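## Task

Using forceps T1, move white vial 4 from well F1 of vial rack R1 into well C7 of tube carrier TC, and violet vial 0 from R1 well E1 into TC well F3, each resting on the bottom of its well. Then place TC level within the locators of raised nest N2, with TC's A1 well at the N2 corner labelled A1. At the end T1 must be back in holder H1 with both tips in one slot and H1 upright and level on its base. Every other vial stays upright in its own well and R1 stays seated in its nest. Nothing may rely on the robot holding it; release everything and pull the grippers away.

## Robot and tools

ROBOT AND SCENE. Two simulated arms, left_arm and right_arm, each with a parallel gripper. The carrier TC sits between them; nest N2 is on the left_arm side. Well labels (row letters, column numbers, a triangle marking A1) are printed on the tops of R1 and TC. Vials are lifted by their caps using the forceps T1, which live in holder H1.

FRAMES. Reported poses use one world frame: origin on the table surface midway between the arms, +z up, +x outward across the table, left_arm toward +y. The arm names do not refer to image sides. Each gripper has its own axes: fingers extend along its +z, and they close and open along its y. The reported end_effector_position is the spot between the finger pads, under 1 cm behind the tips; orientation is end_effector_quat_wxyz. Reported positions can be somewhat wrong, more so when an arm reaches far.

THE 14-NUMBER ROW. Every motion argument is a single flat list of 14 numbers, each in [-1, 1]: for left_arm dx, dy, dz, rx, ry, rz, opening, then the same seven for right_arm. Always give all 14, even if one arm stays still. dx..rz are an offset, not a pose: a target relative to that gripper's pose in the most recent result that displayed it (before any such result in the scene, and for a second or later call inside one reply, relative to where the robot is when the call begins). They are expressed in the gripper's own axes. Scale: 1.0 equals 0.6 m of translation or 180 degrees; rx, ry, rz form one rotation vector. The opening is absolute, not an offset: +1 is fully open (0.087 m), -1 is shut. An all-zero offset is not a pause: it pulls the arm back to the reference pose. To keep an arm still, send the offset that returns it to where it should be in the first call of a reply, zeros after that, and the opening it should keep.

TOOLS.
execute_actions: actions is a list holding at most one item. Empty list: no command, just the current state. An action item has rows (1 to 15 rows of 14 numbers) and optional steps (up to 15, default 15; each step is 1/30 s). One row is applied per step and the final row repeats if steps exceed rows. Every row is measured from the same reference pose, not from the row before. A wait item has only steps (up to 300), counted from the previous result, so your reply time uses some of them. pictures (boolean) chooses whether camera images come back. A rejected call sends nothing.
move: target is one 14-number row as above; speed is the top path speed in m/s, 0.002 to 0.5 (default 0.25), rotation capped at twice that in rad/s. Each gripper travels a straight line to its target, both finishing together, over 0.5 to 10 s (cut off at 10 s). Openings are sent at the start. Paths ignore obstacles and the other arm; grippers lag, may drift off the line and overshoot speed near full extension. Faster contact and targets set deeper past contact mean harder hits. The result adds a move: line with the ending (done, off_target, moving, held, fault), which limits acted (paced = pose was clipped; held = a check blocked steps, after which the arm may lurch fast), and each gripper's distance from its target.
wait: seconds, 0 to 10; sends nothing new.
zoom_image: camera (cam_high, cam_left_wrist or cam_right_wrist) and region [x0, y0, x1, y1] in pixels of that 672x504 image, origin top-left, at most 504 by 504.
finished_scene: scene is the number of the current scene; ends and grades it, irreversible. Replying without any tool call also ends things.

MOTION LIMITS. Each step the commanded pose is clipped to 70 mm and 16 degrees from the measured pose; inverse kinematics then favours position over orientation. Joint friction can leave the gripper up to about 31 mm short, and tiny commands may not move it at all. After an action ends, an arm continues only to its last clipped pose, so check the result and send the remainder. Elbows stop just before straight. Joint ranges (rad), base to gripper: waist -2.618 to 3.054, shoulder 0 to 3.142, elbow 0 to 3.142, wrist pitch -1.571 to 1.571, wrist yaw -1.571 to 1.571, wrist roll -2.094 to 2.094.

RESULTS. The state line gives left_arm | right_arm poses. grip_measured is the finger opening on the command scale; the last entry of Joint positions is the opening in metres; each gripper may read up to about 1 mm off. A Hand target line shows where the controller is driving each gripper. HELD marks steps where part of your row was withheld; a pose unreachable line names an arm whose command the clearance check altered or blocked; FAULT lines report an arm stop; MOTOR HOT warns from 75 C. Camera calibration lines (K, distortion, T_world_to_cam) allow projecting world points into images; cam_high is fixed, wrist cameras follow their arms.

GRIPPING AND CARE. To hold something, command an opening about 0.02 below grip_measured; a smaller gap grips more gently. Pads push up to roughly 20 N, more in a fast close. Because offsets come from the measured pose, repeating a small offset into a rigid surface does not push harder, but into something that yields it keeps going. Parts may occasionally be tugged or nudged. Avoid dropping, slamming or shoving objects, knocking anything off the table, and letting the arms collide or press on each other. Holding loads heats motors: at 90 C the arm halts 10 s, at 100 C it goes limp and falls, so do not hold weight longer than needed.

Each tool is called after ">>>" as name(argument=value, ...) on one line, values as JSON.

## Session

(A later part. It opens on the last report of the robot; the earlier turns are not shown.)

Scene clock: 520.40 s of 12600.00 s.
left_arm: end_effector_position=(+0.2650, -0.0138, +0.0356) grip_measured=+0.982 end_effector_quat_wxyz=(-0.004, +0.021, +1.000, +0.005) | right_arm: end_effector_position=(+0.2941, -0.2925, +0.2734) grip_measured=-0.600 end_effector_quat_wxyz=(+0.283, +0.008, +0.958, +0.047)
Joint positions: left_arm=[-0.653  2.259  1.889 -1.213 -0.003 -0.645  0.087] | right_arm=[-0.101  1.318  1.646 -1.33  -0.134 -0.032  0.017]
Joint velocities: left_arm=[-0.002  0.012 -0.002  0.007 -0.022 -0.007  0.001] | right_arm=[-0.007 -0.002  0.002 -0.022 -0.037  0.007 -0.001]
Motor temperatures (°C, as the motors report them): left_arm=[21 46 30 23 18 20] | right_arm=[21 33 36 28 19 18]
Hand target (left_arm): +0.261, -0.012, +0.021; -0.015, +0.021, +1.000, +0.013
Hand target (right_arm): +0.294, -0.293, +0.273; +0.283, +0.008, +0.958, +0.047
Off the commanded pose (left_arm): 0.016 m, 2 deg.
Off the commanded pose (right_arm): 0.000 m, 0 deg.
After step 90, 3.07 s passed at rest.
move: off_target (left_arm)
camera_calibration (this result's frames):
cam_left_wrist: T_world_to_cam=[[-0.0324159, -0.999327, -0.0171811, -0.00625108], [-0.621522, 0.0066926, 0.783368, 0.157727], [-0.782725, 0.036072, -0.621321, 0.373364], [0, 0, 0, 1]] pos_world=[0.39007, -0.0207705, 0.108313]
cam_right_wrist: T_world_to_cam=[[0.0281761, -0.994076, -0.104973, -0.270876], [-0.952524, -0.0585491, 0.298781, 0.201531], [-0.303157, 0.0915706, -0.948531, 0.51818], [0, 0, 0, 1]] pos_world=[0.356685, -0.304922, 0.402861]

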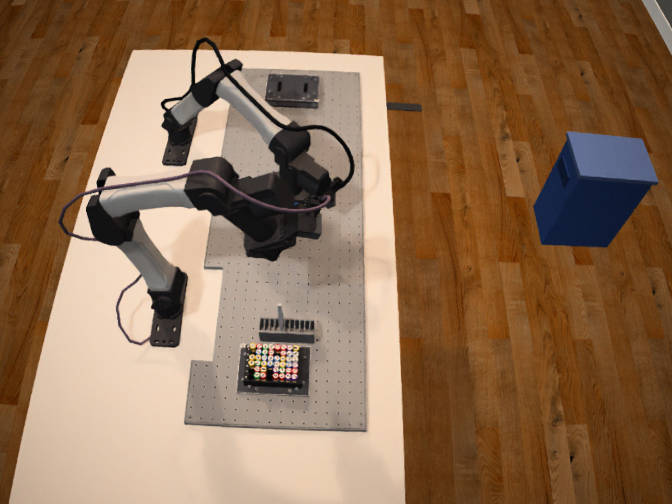

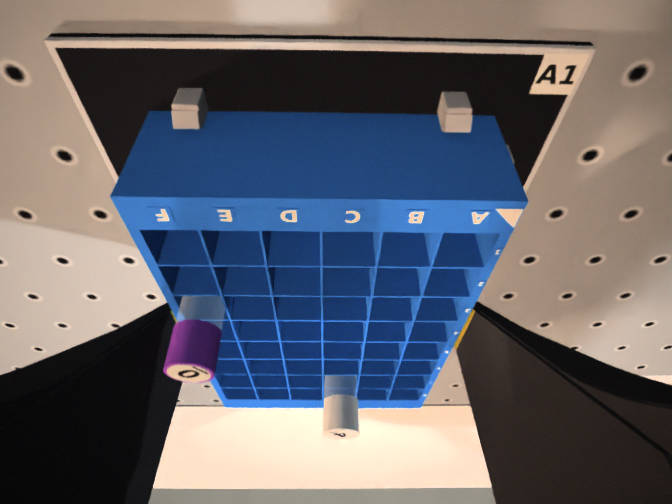

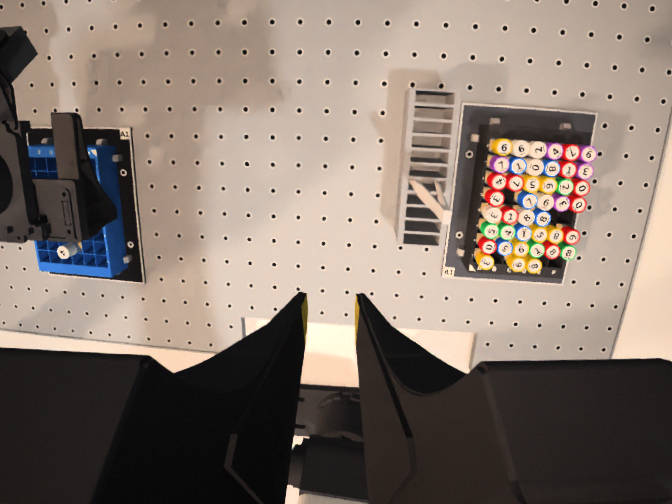

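>>> move(target=[0,0,0,0,0,0,0.8,0,0,0,0,0,0,-0.6])

>>> move(target=[0,0,-0.16,0,0,0,0.8,0,0,0,0,0,0,-0.6], speed=0.05)

>>> move(target=[-0.015,0.77,0,0,0,0,0.8,0,0,0,0,0,0,-0.6], speed=0.12)

Scene clock: 531.97 s of 12600.00 s.
left_arm: end_effector_position=(+0.2654, -0.0139, +0.0355) grip_measured=+0.926 end_effector_quat_wxyz=(-0.003, +0.021, +1.000, +0.004) | right_arm: end_effector_position=(+0.2941, -0.2925, +0.2734) grip_measured=-0.600 end_effector_quat_wxyz=(+0.283, +0.008, +0.958, +0.047)
Joint positions: left_arm=[-0.653  2.259  1.889 -1.211 -0.003 -0.645  0.084] | right_arm=[-0.101  1.318  1.646 -1.33  -0.134 -0.032  0.017]
Joint velocities: left_arm=[-0.007 -0.017 -0.012 -0.022 -0.022 -0.037 -0.002] | right_arm=[-0.007 -0.017  0.002 -0.022  0.007  0.022 -0.001]
Motor temperatures (°C, as the motors report them): left_arm=[21 47 29 23 18 20] | right_arm=[21 33 36 29 19 18]
Hand target (left_arm): +0.265, -0.014, +0.036; -0.004, +0.021, +1.000, +0.005
Hand target (right_arm): +0.294, -0.293, +0.273; +0.283, +0.008, +0.958, +0.047
Off the commanded pose (left_arm): 0.000 m, 0 deg.
Off the commanded pose (right_arm): 0.000 m, 0 deg.
After step 90, 7.87 s passed at rest.
move: done
camera_calibration (this result's frames):
cam_left_wrist: T_world_to_cam=[[-0.0323959, -0.999333, -0.0168573, -0.00639434], [-0.622825, 0.00699369, 0.78233, 0.158408], [-0.78169, 0.0358435, -0.622636, 0.373389], [0, 0, 0, 1]] pos_world=[0.390328, -0.0208815, 0.10845]
cam_right_wrist: T_world_to_cam=[[0.0281761, -0.994076, -0.104973, -0.270876], [-0.952524, -0.0585491, 0.298781, 0.201531], [-0.303157, 0.0915706, -0.948531, 0.51818], [0, 0, 0, 1]] pos_world=[0.356685, -0.304922, 0.402861]

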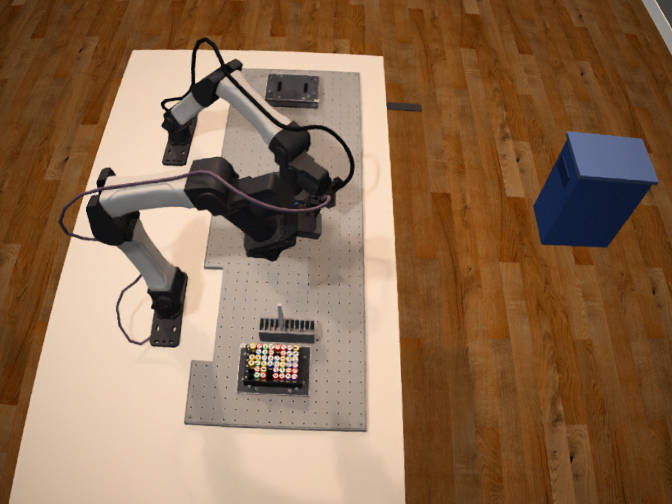

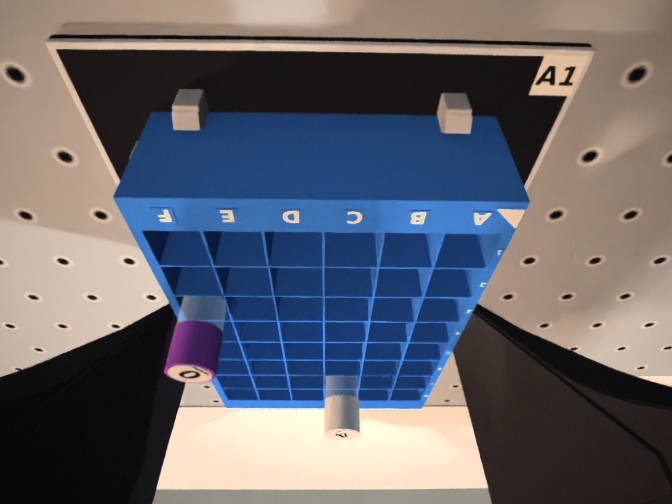

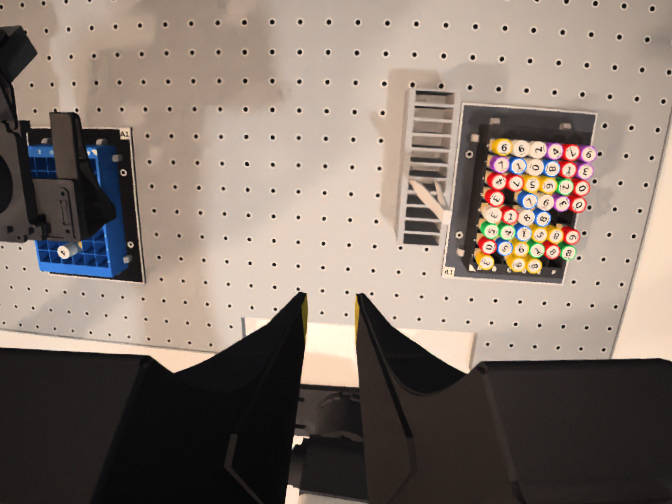

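Scene clock: 534.13 s of 12600.00 s.
left_arm: end_effector_position=(+0.2682, -0.0161, +0.1226) grip_measured=+0.926 end_effector_quat_wxyz=(+0.009, +0.021, +1.000, -0.005) | right_arm: end_effector_position=(+0.2941, -0.2925, +0.2734) grip_measured=-0.600 end_effector_quat_wxyz=(+0.283, +0.008, +0.958, +0.047)
Joint positions: left_arm=[-0.653  2.259  2.24  -1.532 -0.004 -0.645  0.084] | right_arm=[-0.101  1.318  1.646 -1.33  -0.134 -0.032  0.017]
Joint velocities: left_arm=[ 0.002 -0.022 -0.012 -0.066 -0.066 -0.022 -0.   ] | right_arm=[-0.002 -0.002  0.002 -0.095 -0.037  0.007 -0.   ]
Motor temperatures (°C, as the motors report them): left_arm=[21 47 30 23 18 20] | right_arm=[21 33 36 29 19 18]
Hand target (left_arm): +0.267, -0.015, +0.131; +0.011, +0.020, +1.000, -0.008
Hand target (right_arm): +0.294, -0.293, +0.273; +0.283, +0.008, +0.958, +0.047
Off the commanded pose (left_arm): 0.009 m, 2 deg.
Off the commanded pose (right_arm): 0.000 m, 0 deg.
joint sent to its limit (left arm) — the command would take joint 4 (wrist pitch) past its lower limit, so that joint was sent only as far as its limit.
move: done
camera_calibration (this result's frames):
cam_left_wrist: T_world_to_cam=[[-0.0322101, -0.99948, 0.00142397, -0.00934686], [-0.641291, 0.0217595, 0.766989, 0.0991145], [-0.766621, 0.0237916, -0.641659, 0.427986], [0, 0, 0, 1]] pos_world=[0.391363, -0.0216812, 0.198615]
cam_right_wrist: T_world_to_cam=[[0.0281761, -0.994076, -0.104973, -0.270876], [-0.952524, -0.0585491, 0.298781, 0.201531], [-0.303157, 0.0915706, -0.948531, 0.51818], [0, 0, 0, 1]] pos_world=[0.356685, -0.304922, 0.402861]

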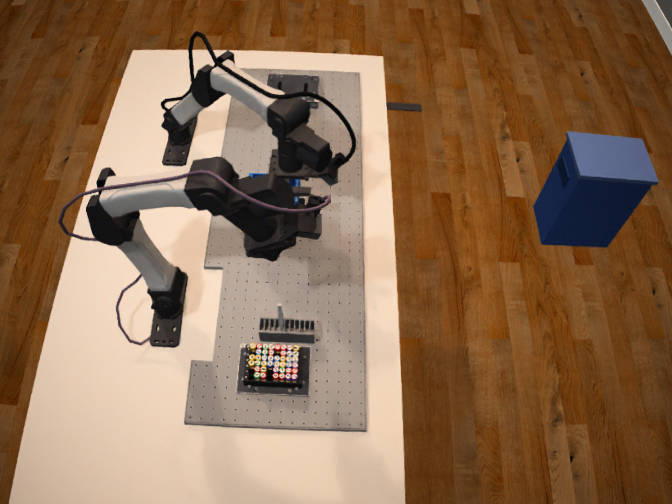

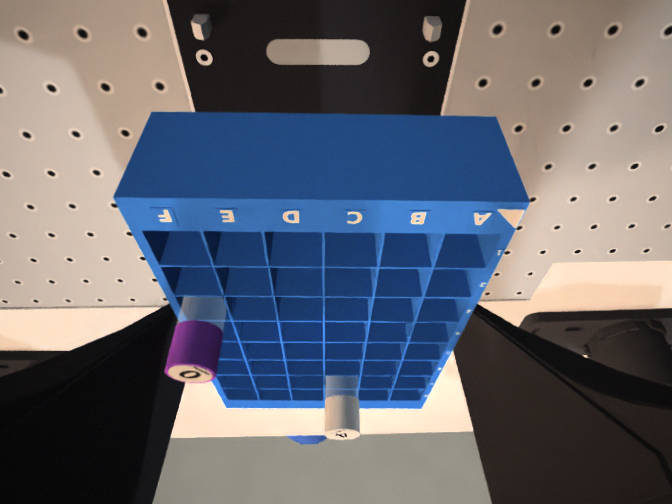

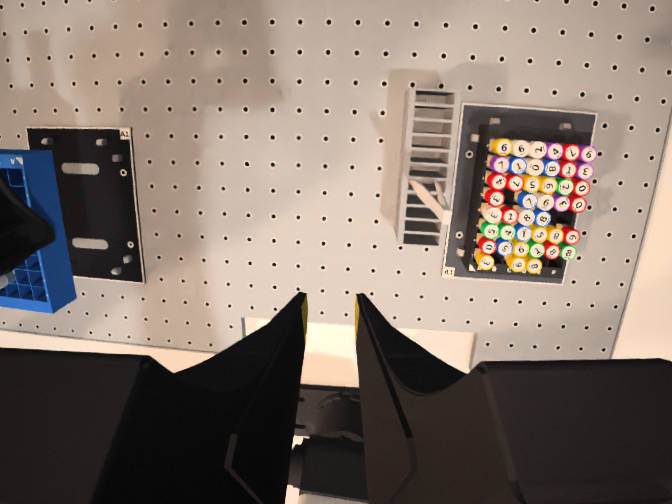

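Scene clock: 538.47 s of 12600.00 s.
left_arm: end_effector_position=(+0.2875, +0.4462, +0.1126) grip_measured=+0.926 end_effector_quat_wxyz=(+0.009, +0.020, +1.000, -0.001) | right_arm: end_effector_position=(+0.2941, -0.2925, +0.2734) grip_measured=-0.600 end_effector_quat_wxyz=(+0.283, +0.008, +0.958, +0.047)
Joint positions: left_arm=[ 0.514  2.079  1.913 -1.39   0.012  0.52   0.084] | right_arm=[-0.101  1.318  1.646 -1.33  -0.134 -0.032  0.017]
Joint velocities: left_arm=[-0.012 -0.012 -0.007  0.007  0.007  0.022 -0.001] | right_arm=[-0.022 -0.012 -0.007  0.066 -0.081 -0.022 -0.001]
Motor temperatures (°C, as the motors report them): left_arm=[21 47 30 23 18 20] | right_arm=[21 33 36 29 19 18]
Hand target (left_arm): +0.287, +0.447, +0.113; +0.004, +0.021, +1.000, -0.008
Hand target (right_arm): +0.294, -0.293, +0.273; +0.283, +0.008, +0.958, +0.047
Off the commanded pose (left_arm): 0.011 m, 0 deg.
Off the commanded pose (right_arm): 0.000 m, 0 deg.
move: off_target (left_arm)
camera_calibration (this result's frames):
cam_left_wrist: T_world_to_cam=[[-0.0296011, -0.999548, -0.00525729, 0.453404], [-0.641779, 0.0149731, 0.766743, 0.112349], [-0.766318, 0.0260704, -0.641932, 0.424359], [0, 0, 0, 1]] pos_world=[0.410719, 0.440453, 0.18865]
cam_right_wrist: T_world_to_cam=[[0.0281761, -0.994076, -0.104973, -0.270876], [-0.952524, -0.0585491, 0.298781, 0.201531], [-0.303157, 0.0915706, -0.948531, 0.51818], [0, 0, 0, 1]] pos_world=[0.356685, -0.304922, 0.402861]

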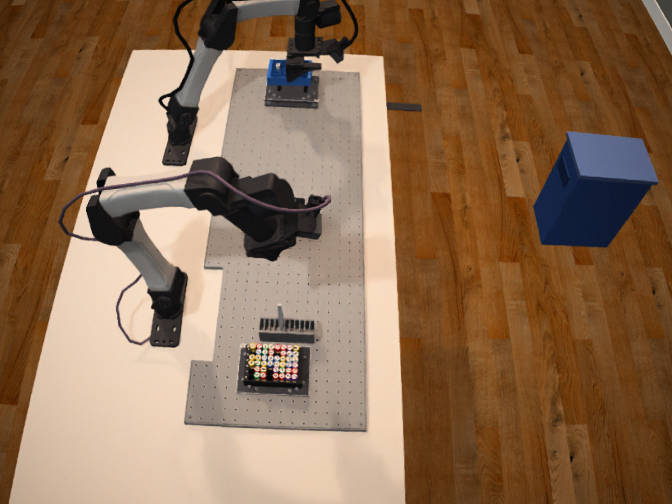

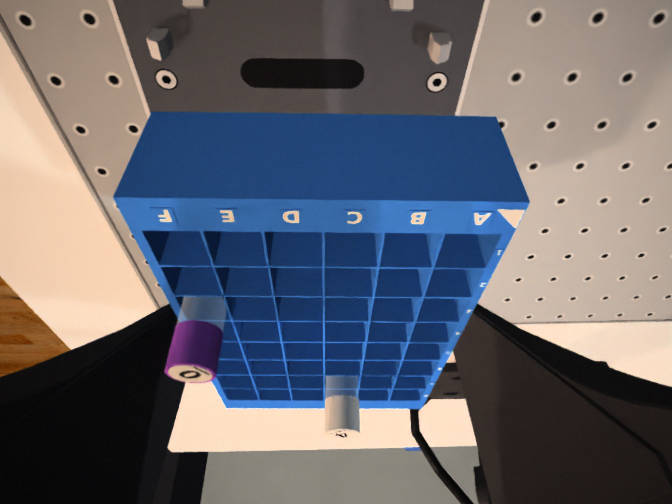

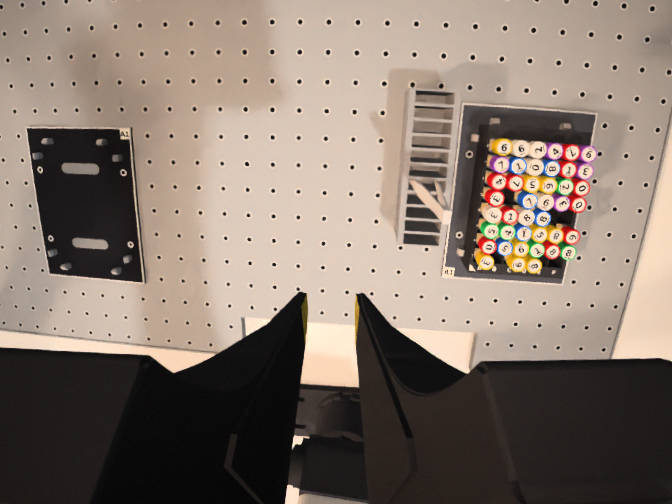

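>>> move(target=[-0.012,0.018,0,0,0,0,0.8,0,0,0,0,0,0,-0.6], speed=0.03)

Scene clock: 555.33 s of 12600.00 s.
left_arm: end_effector_position=(+0.2978, +0.4519, +0.1118) grip_measured=+0.926 end_effector_quat_wxyz=(+0.015, +0.024, +1.000, +0.002) | right_arm: end_effector_position=(+0.2941, -0.2925, +0.2734) grip_measured=-0.600 end_effector_quat_wxyz=(+0.283, +0.008, +0.958, +0.047)
Joint positions: left_arm=[ 0.514  2.116  1.969 -1.394  0.012  0.528  0.084] | right_arm=[-0.101  1.318  1.646 -1.33  -0.134 -0.032  0.017]
Joint velocities: left_arm=[ 0.007  0.002  0.017 -0.037 -0.007  0.022 -0.   ] | right_arm=[ 0.002 -0.012  0.002  0.007  0.007 -0.051 -0.   ]
Motor temperatures (°C, as the motors report them): left_arm=[21 46 32 22 18 20] | right_arm=[21 32 36 29 18 18]
Hand target (left_arm): +0.295, +0.457, +0.113; +0.009, +0.020, +1.000, -0.001
Hand target (right_arm): +0.294, -0.293, +0.273; +0.283, +0.008, +0.958, +0.047
Off the commanded pose (left_arm): 0.006 m, 1 deg.
Off the commanded pose (right_arm): 0.000 m, 0 deg.
After step 90, 13.13 s passed at rest.
move: done
camera_calibration (this result's frames):
cam_left_wrist: T_world_to_cam=[[-0.0382606, -0.999193, -0.0122242, 0.462613], [-0.650939, 0.0156402, 0.758969, 0.122763], [-0.758165, 0.0369958, -0.651012, 0.425248], [0, 0, 0, 1]] pos_world=[0.420019, 0.444588, 0.189323]
cam_right_wrist: T_world_to_cam=[[0.0281761, -0.994076, -0.104973, -0.270876], [-0.952524, -0.0585491, 0.298781, 0.201531], [-0.303157, 0.0915706, -0.948531, 0.51818], [0, 0, 0, 1]] pos_world=[0.356685, -0.304922, 0.402861]

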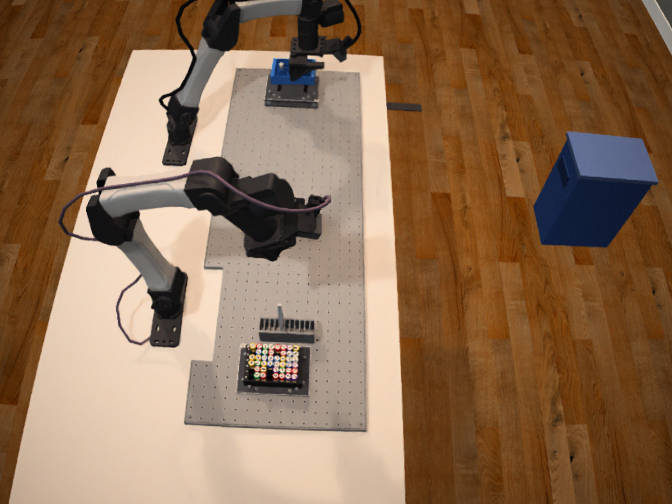

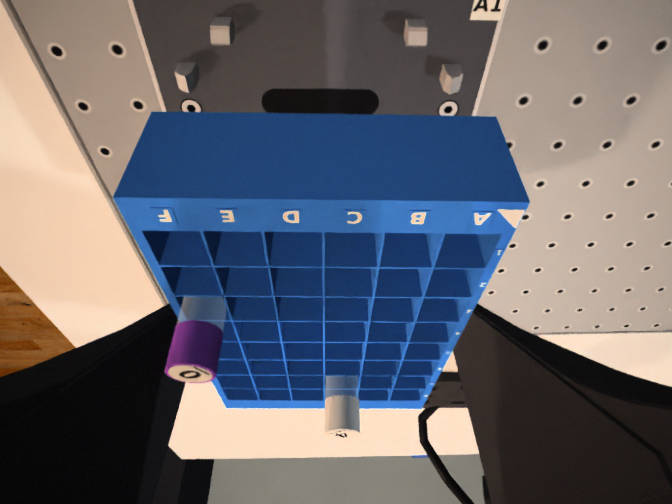

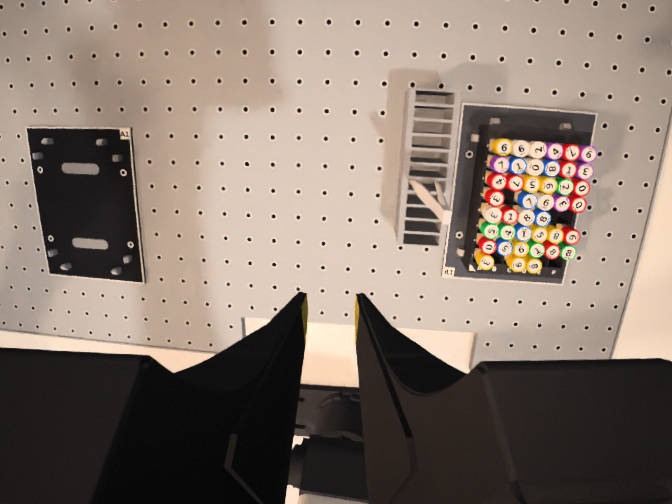

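Target x≈.293, y≈.4535.

>>> move(target=[0.014,0.004,0.055,0,0.008,0,0.8,0,0,0,0,0,0,-0.6], speed=0.02)

Scene clock: 566.30 s of 12600.00 s.
left_arm: end_effector_position=(+0.2941, +0.4506, +0.0827) grip_measured=+0.926 end_effector_quat_wxyz=(+0.006, +0.026, +1.000, -0.002) | right_arm: end_effector_position=(+0.2941, -0.2925, +0.2734) grip_measured=-0.600 end_effector_quat_wxyz=(+0.283, +0.008, +0.958, +0.047)
Joint positions: left_arm=[ 0.514  2.116  1.85  -1.296  0.009  0.532  0.084] | right_arm=[-0.101  1.318  1.646 -1.33  -0.134 -0.032  0.017]
Joint velocities: left_arm=[-0.012  0.002  0.007 -0.007 -0.037 -0.037 -0.001] | right_arm=[-0.002 -0.002  0.002 -0.022 -0.051  0.022  0.001]
Motor temperatures (°C, as the motors report them): left_arm=[21 46 32 22 18 20] | right_arm=[21 32 36 29 18 18]
Hand target (left_arm): +0.290, +0.454, +0.079; +0.003, +0.024, +1.000, +0.002
Hand target (right_arm): +0.294, -0.293, +0.273; +0.283, +0.008, +0.958, +0.047
Off the commanded pose (left_arm): 0.007 m, 1 deg.
Off the commanded pose (right_arm): 0.000 m, 0 deg.
After step 90, 6.03 s passed at rest.
move: done
camera_calibration (this result's frames):
cam_left_wrist: T_world_to_cam=[[-0.0418026, -0.999116, -0.00442873, 0.461146], [-0.636607, 0.0232185, 0.770839, 0.133874], [-0.770055, 0.0350424, -0.637015, 0.406747], [0, 0, 0, 1]] pos_world=[0.417719, 0.443377, 0.157951]
cam_right_wrist: T_world_to_cam=[[0.0281761, -0.994076, -0.104973, -0.270876], [-0.952524, -0.0585491, 0.298781, 0.201531], [-0.303157, 0.0915706, -0.948531, 0.51818], [0, 0, 0, 1]] pos_world=[0.356685, -0.304922, 0.402861]

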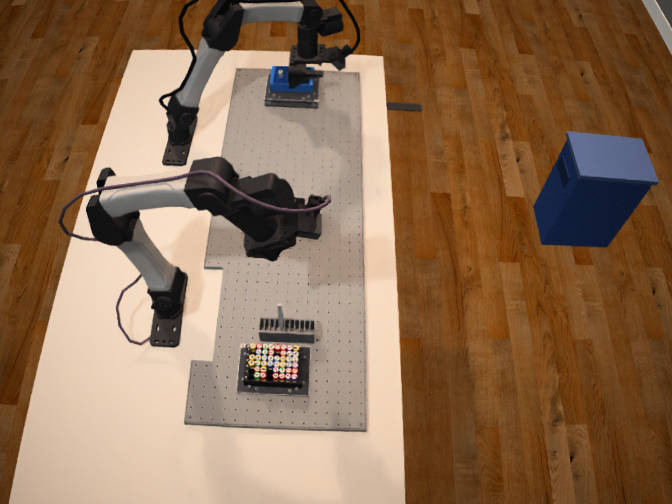

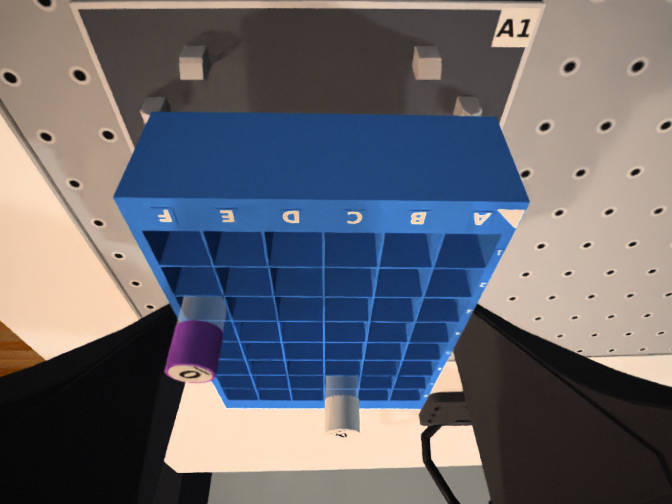

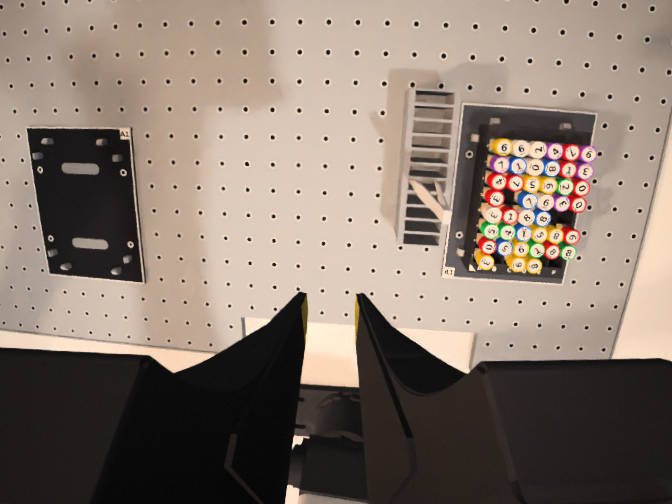

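>>> move(target=[0.003,0.016,0,0,0,0,0.8,0,0,0,0,0,0,-0.6], speed=0.02)

Scene clock: 579.67 s of 12600.00 s.
left_arm: end_effector_position=(+0.2924, +0.4557, +0.0826) grip_measured=+0.926 end_effector_quat_wxyz=(+0.007, +0.028, +1.000, -0.001) | right_arm: end_effector_position=(+0.2941, -0.2925, +0.2734) grip_measured=-0.600 end_effector_quat_wxyz=(+0.283, +0.008, +0.958, +0.047)
Joint positions: left_arm=[ 0.526  2.116  1.85  -1.293  0.009  0.548  0.084] | right_arm=[-0.101  1.318  1.646 -1.33  -0.134 -0.032  0.017]
Joint velocities: left_arm=[-0.002 -0.002 -0.012 -0.007  0.007  0.007 -0.   ] | right_arm=[ 0.022 -0.017 -0.017  0.022  0.022 -0.022 -0.001]
Motor temperatures (°C, as the motors report them): left_arm=[21 48 31 23 18 20] | right_arm=[21 32 36 29 18 18]
Hand target (left_arm): +0.293, +0.460, +0.083; +0.006, +0.026, +1.000, -0.002
Hand target (right_arm): +0.294, -0.293, +0.273; +0.283, +0.008, +0.958, +0.047
Off the commanded pose (left_arm): 0.005 m, 0 deg.
Off the commanded pose (right_arm): 0.000 m, 0 deg.
After step 90, 9.60 s passed at rest.
move: done
camera_calibration (this result's frames):
cam_left_wrist: T_world_to_cam=[[-0.045594, -0.998939, -0.00652331, 0.467435], [-0.638497, 0.0241192, 0.769246, 0.132985], [-0.768273, 0.0392381, -0.638919, 0.40288], [0, 0, 0, 1]] pos_world=[0.415745, 0.447923, 0.158158]
cam_right_wrist: T_world_to_cam=[[0.0281761, -0.994076, -0.104973, -0.270876], [-0.952524, -0.0585491, 0.298781, 0.201531], [-0.303157, 0.0915706, -0.948531, 0.51818], [0, 0, 0, 1]] pos_world=[0.356685, -0.304922, 0.402861]

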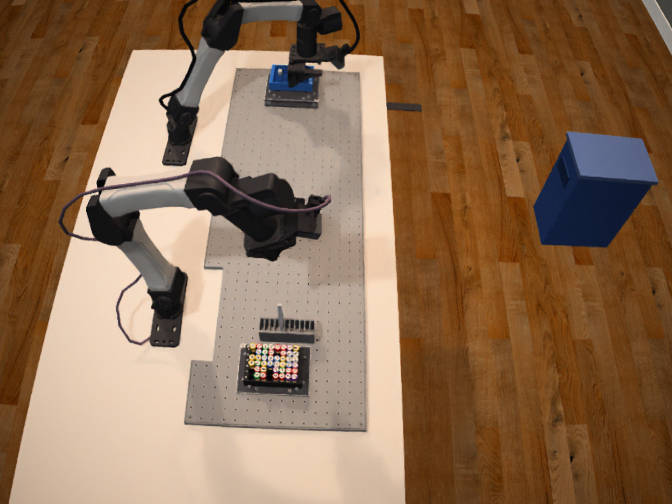

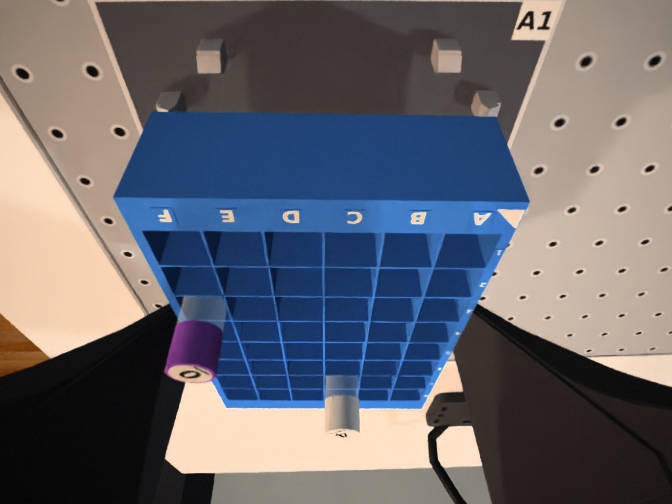

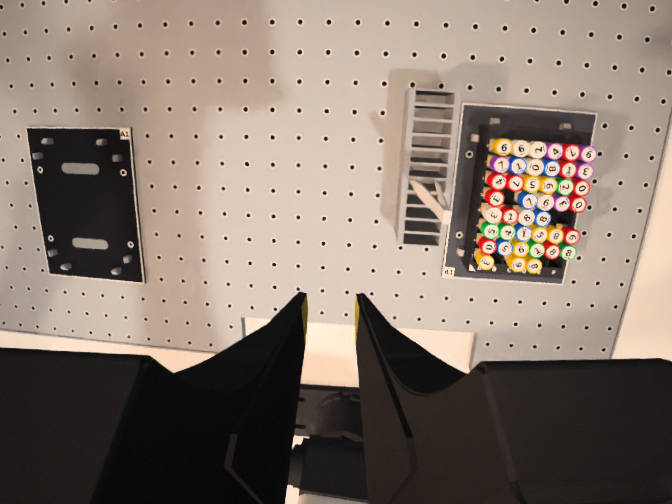

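>>> move(target=[-0.006,-0.008,0.02,0,0,-0.006,0.8,0,0,0,0,0,0,-0.6], speed=0.015)

Scene clock: 588.13 s of 12600.00 s.
left_arm: end_effector_position=(+0.2954, +0.4563, +0.0789) grip_measured=+0.926 end_effector_quat_wxyz=(+0.014, +0.015, +1.000, +0.003) | right_arm: end_effector_position=(+0.2941, -0.2925, +0.2734) grip_measured=-0.600 end_effector_quat_wxyz=(+0.283, +0.008, +0.958, +0.047)
Joint positions: left_arm=[ 0.526  2.116  1.837 -1.266  0.009  0.522  0.084] | right_arm=[-0.101  1.318  1.646 -1.33  -0.134 -0.032  0.017]
Joint velocities: left_arm=[-0.002 -0.002 -0.002  0.007 -0.022  0.037 -0.   ] | right_arm=[ 0.037  0.002  0.022 -0.022 -0.037  0.037 -0.   ]
Motor temperatures (°C, as the motors report them): left_arm=[21 47 31 22 18 20] | right_arm=[21 32 36 29 18 18]
Hand target (left_arm): +0.296, +0.451, +0.071; +0.007, +0.019, +1.000, -0.001
Hand target (right_arm): +0.294, -0.293, +0.273; +0.283, +0.008, +0.958, +0.047
Off the commanded pose (left_arm): 0.010 m, 1 deg.
Off the commanded pose (right_arm): 0.000 m, 0 deg.
After step 90, 4.23 s passed at rest.
move: done
camera_calibration (this result's frames):
cam_left_wrist: T_world_to_cam=[[-0.019167, -0.999729, -0.0132317, 0.461202], [-0.648644, 0.00236271, 0.761088, 0.151357], [-0.76085, 0.0231704, -0.648514, 0.408725], [0, 0, 0, 1]] pos_world=[0.417995, 0.451249, 0.15597]
cam_right_wrist: T_world_to_cam=[[0.0281761, -0.994076, -0.104973, -0.270876], [-0.952524, -0.0585491, 0.298781, 0.201531], [-0.303157, 0.0915706, -0.948531, 0.51818], [0, 0, 0, 1]] pos_world=[0.356685, -0.304922, 0.402861]

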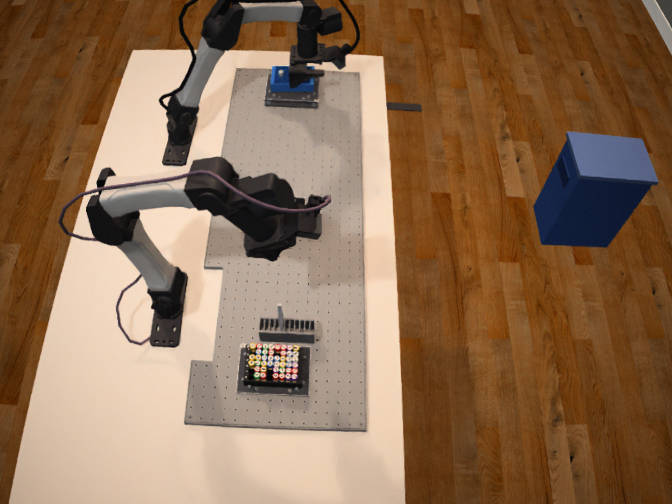

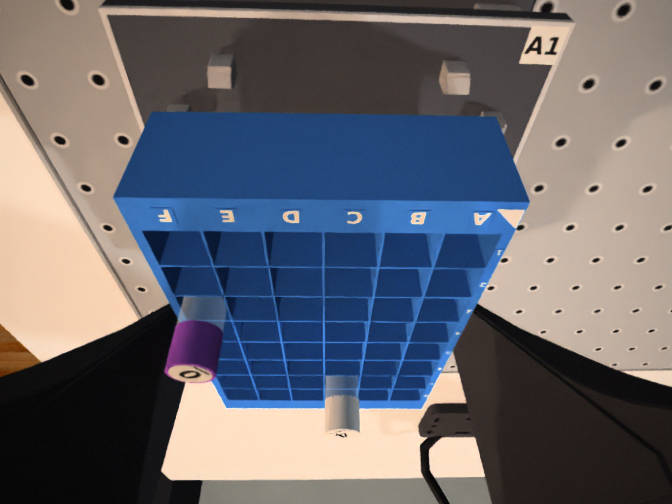

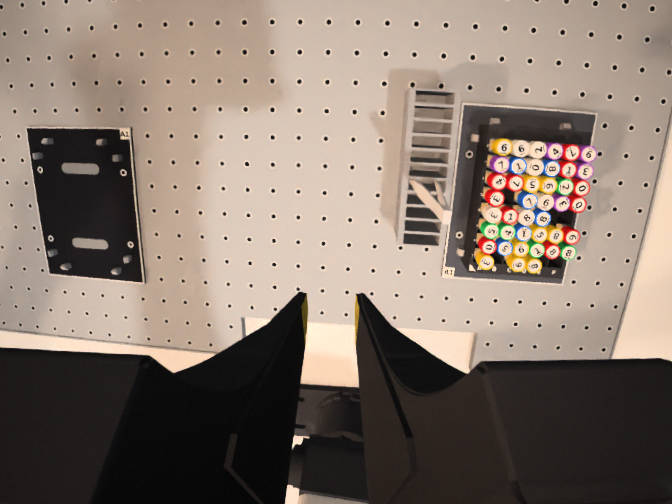

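>>> move(target=[0.001,-0.015,0.005,0,0.008,0.007,0.8,0,0,0,0,0,0,-0.6], speed=0.015)

Scene clock: 597.17 s of 12600.00 s.
left_arm: end_effector_position=(+0.2982, +0.4522, +0.0789) grip_measured=+0.926 end_effector_quat_wxyz=(+0.014, +0.021, +1.000, +0.004) | right_arm: end_effector_position=(+0.2941, -0.2925, +0.2734) grip_measured=-0.600 end_effector_quat_wxyz=(+0.283, +0.008, +0.958, +0.047)
Joint positions: left_arm=[ 0.512  2.116  1.837 -1.264  0.006  0.521  0.084] | right_arm=[-0.101  1.318  1.646 -1.33  -0.134 -0.032  0.017]
Joint velocities: left_arm=[-0.012 -0.002 -0.007  0.007 -0.022 -0.037  0.   ] | right_arm=[-0.002  0.002 -0.002 -0.037 -0.022 -0.051 -0.001]
Motor temperatures (°C, as the motors report them): left_arm=[21 48 31 23 18 20] | right_arm=[21 32 36 29 18 18]
Hand target (left_arm): +0.295, +0.447, +0.076; +0.001, +0.026, +1.000, +0.003
Hand target (right_arm): +0.294, -0.293, +0.273; +0.283, +0.008, +0.958, +0.047
Off the commanded pose (left_arm): 0.007 m, 2 deg.
Off the commanded pose (right_arm): 0.000 m, 0 deg.
After step 90, 4.67 s passed at rest.
move: done
camera_calibration (this result's frames):
cam_left_wrist: T_world_to_cam=[[-0.0324442, -0.999344, -0.0160985, 0.461173], [-0.648396, 0.00878738, 0.761252, 0.15016], [-0.760612, 0.0351364, -0.648256, 0.40544], [0, 0, 0, 1]] pos_world=[0.420708, 0.445305, 0.155943]
cam_right_wrist: T_world_to_cam=[[0.0281761, -0.994076, -0.104973, -0.270876], [-0.952524, -0.0585491, 0.298781, 0.201531], [-0.303157, 0.0915706, -0.948531, 0.51818], [0, 0, 0, 1]] pos_world=[0.356685, -0.304922, 0.402861]

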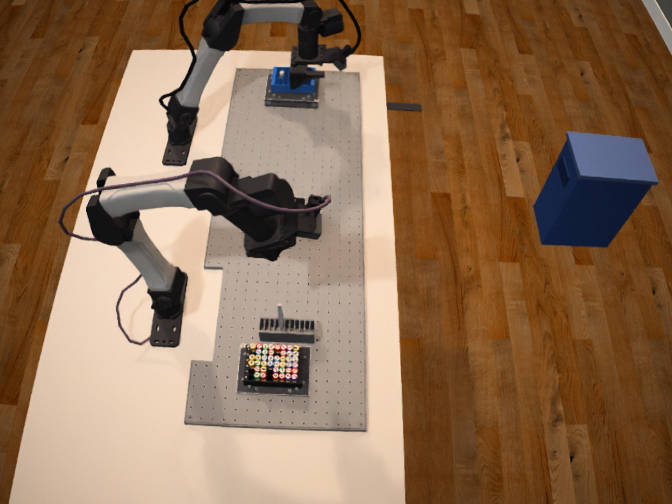

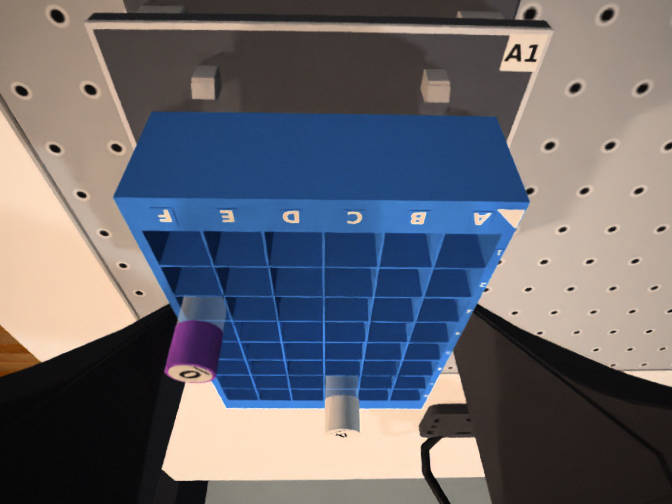

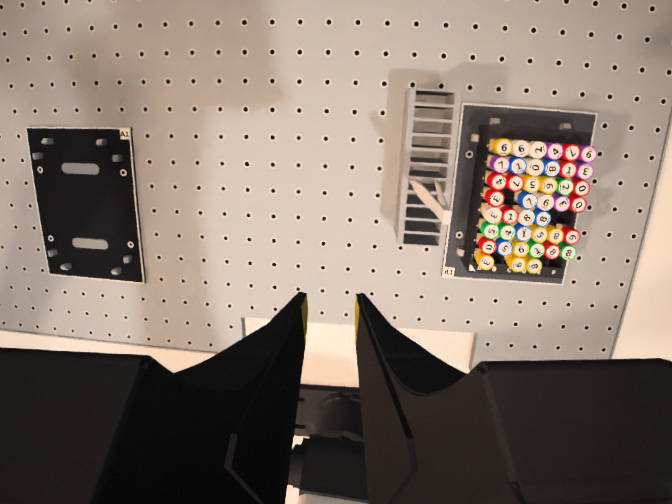

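>>> move(target=[0.019,0.003,0,0.007,0.013,0,0.8,0,0,0,0,0,0,-0.6], speed=0.015)

Scene clock: 605.37 s of 12600.00 s.
left_arm: end_effector_position=(+0.2925, +0.4523, +0.0796) grip_measured=+0.926 end_effector_quat_wxyz=(+0.004, +0.025, +1.000, -0.001) | right_arm: end_effector_position=(+0.2941, -0.2925, +0.2734) grip_measured=-0.600 end_effector_quat_wxyz=(+0.283, +0.008, +0.958, +0.047)
Joint positions: left_arm=[ 0.518  2.116  1.837 -1.285  0.006  0.533  0.084] | right_arm=[-0.101  1.318  1.646 -1.33  -0.134 -0.032  0.017]
Joint velocities: left_arm=[-0.007 -0.012  0.002 -0.081  0.007 -0.022 -0.   ] | right_arm=[ 0.007 -0.017  0.007 -0.037 -0.007  0.022  0.001]
Motor temperatures (°C, as the motors report them): left_arm=[21 48 31 22 18 20] | right_arm=[21 32 36 29 18 18]
Hand target (left_arm): +0.287, +0.454, +0.079; -0.007, +0.022, +1.000, -0.007
Hand target (right_arm): +0.294, -0.293, +0.273; +0.283, +0.008, +0.958, +0.047
Off the commanded pose (left_arm): 0.006 m, 2 deg.
Off the commanded pose (right_arm): 0.000 m, 0 deg.
After step 90, 3.33 s passed at rest.
move: done
camera_calibration (this result's frames):
cam_left_wrist: T_world_to_cam=[[-0.039125, -0.999213, -0.00646831, 0.462171], [-0.634135, 0.0198263, 0.772968, 0.135879], [-0.772232, 0.0343441, -0.634412, 0.404206], [0, 0, 0, 1]] pos_world=[0.416388, 0.445232, 0.154393]
cam_right_wrist: T_world_to_cam=[[0.0281761, -0.994076, -0.104973, -0.270876], [-0.952524, -0.0585491, 0.298781, 0.201531], [-0.303157, 0.0915706, -0.948531, 0.51818], [0, 0, 0, 1]] pos_world=[0.356685, -0.304922, 0.402861]

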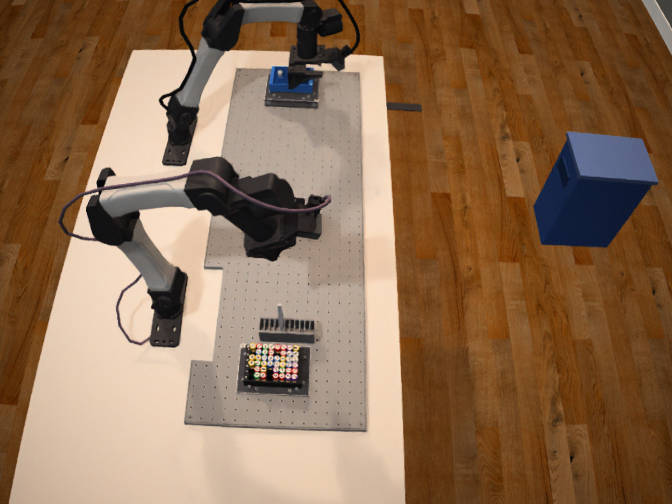

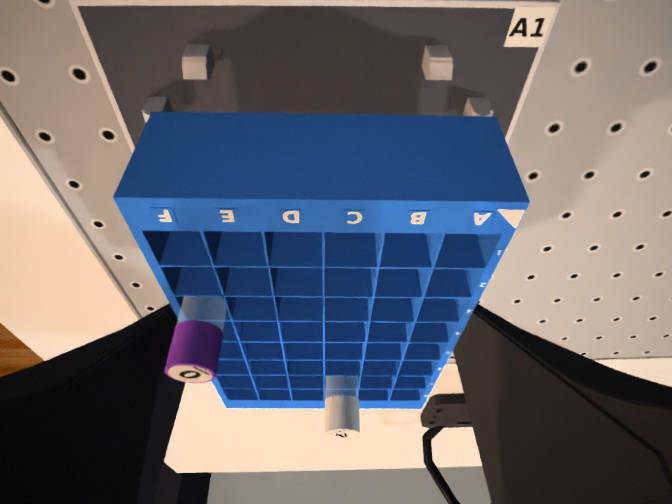

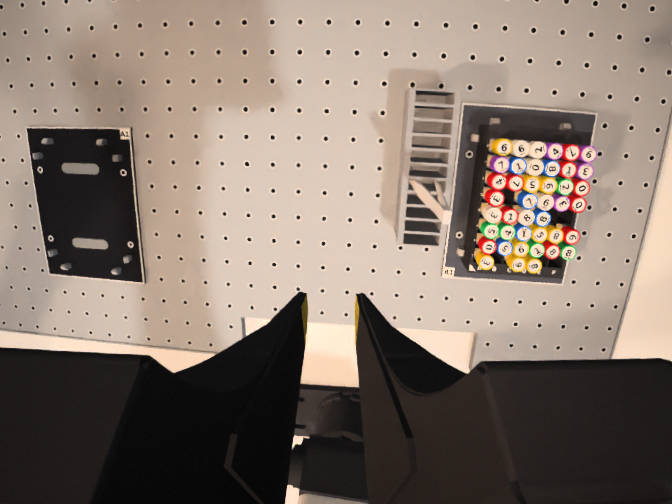

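Need ~2 mm outward; the natural drift provides it.

>>> move(target=[0,0,0.028,0,0,0,0.8,0,0,0,0,0,0,-0.6], speed=0.01)

Scene clock: 612.93 s of 12600.00 s.
left_arm: end_effector_position=(+0.2948, +0.4535, +0.0702) grip_measured=+0.926 end_effector_quat_wxyz=(+0.010, +0.025, +1.000, +0.002) | right_arm: end_effector_position=(+0.2941, -0.2925, +0.2734) grip_measured=-0.600 end_effector_quat_wxyz=(+0.283, +0.008, +0.958, +0.047)
Joint positions: left_arm=[ 0.518  2.116  1.802 -1.237  0.006  0.534  0.084] | right_arm=[-0.101  1.318  1.646 -1.33  -0.134 -0.032  0.017]
Joint velocities: left_arm=[ 0.007 -0.017 -0.002  0.037  0.037 -0.022 -0.001] | right_arm=[ 0.002  0.017 -0.007 -0.066  0.022 -0.022  0.   ]
Motor temperatures (°C, as the motors report them): left_arm=[21 48 31 22 18 20] | right_arm=[21 32 36 30 18 18]
Hand target (left_arm): +0.292, +0.452, +0.063; +0.004, +0.025, +1.000, -0.001
Hand target (right_arm): +0.294, -0.293, +0.273; +0.283, +0.008, +0.958, +0.047
Off the commanded pose (left_arm): 0.008 m, 1 deg.
Off the commanded pose (right_arm): 0.000 m, 0 deg.
After step 90, 2.67 s passed at rest.
move: done
camera_calibration (this result's frames):
cam_left_wrist: T_world_to_cam=[[-0.0394032, -0.999144, -0.0125747, 0.46388], [-0.642443, 0.0156934, 0.766172, 0.1493], [-0.765319, 0.0382682, -0.642512, 0.396738], [0, 0, 0, 1]] pos_world=[0.417827, 0.445957, 0.146353]
cam_right_wrist: T_world_to_cam=[[0.0281761, -0.994076, -0.104973, -0.270876], [-0.952524, -0.0585491, 0.298781, 0.201531], [-0.303157, 0.0915706, -0.948531, 0.51818], [0, 0, 0, 1]] pos_world=[0.356685, -0.304922, 0.402861]

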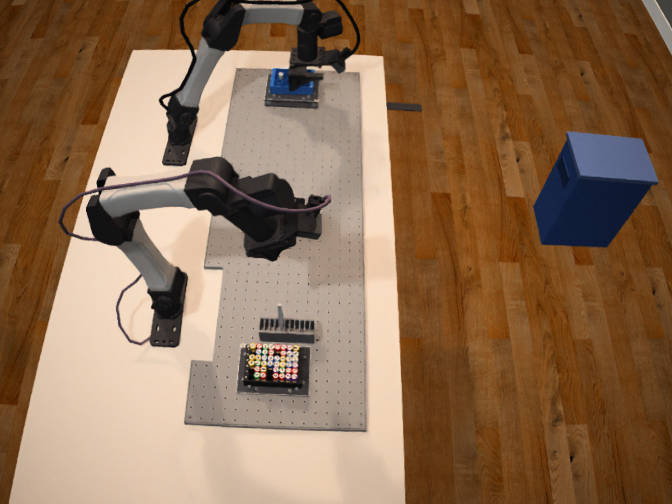

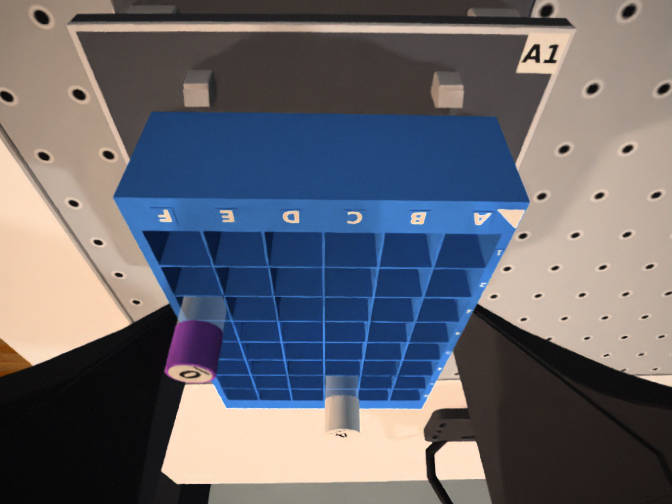

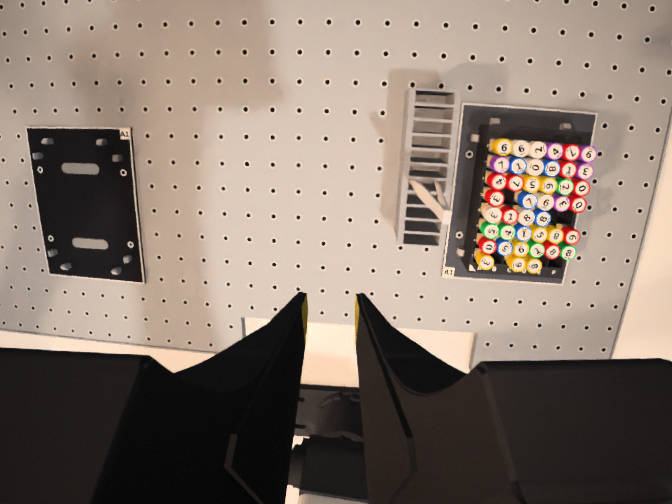

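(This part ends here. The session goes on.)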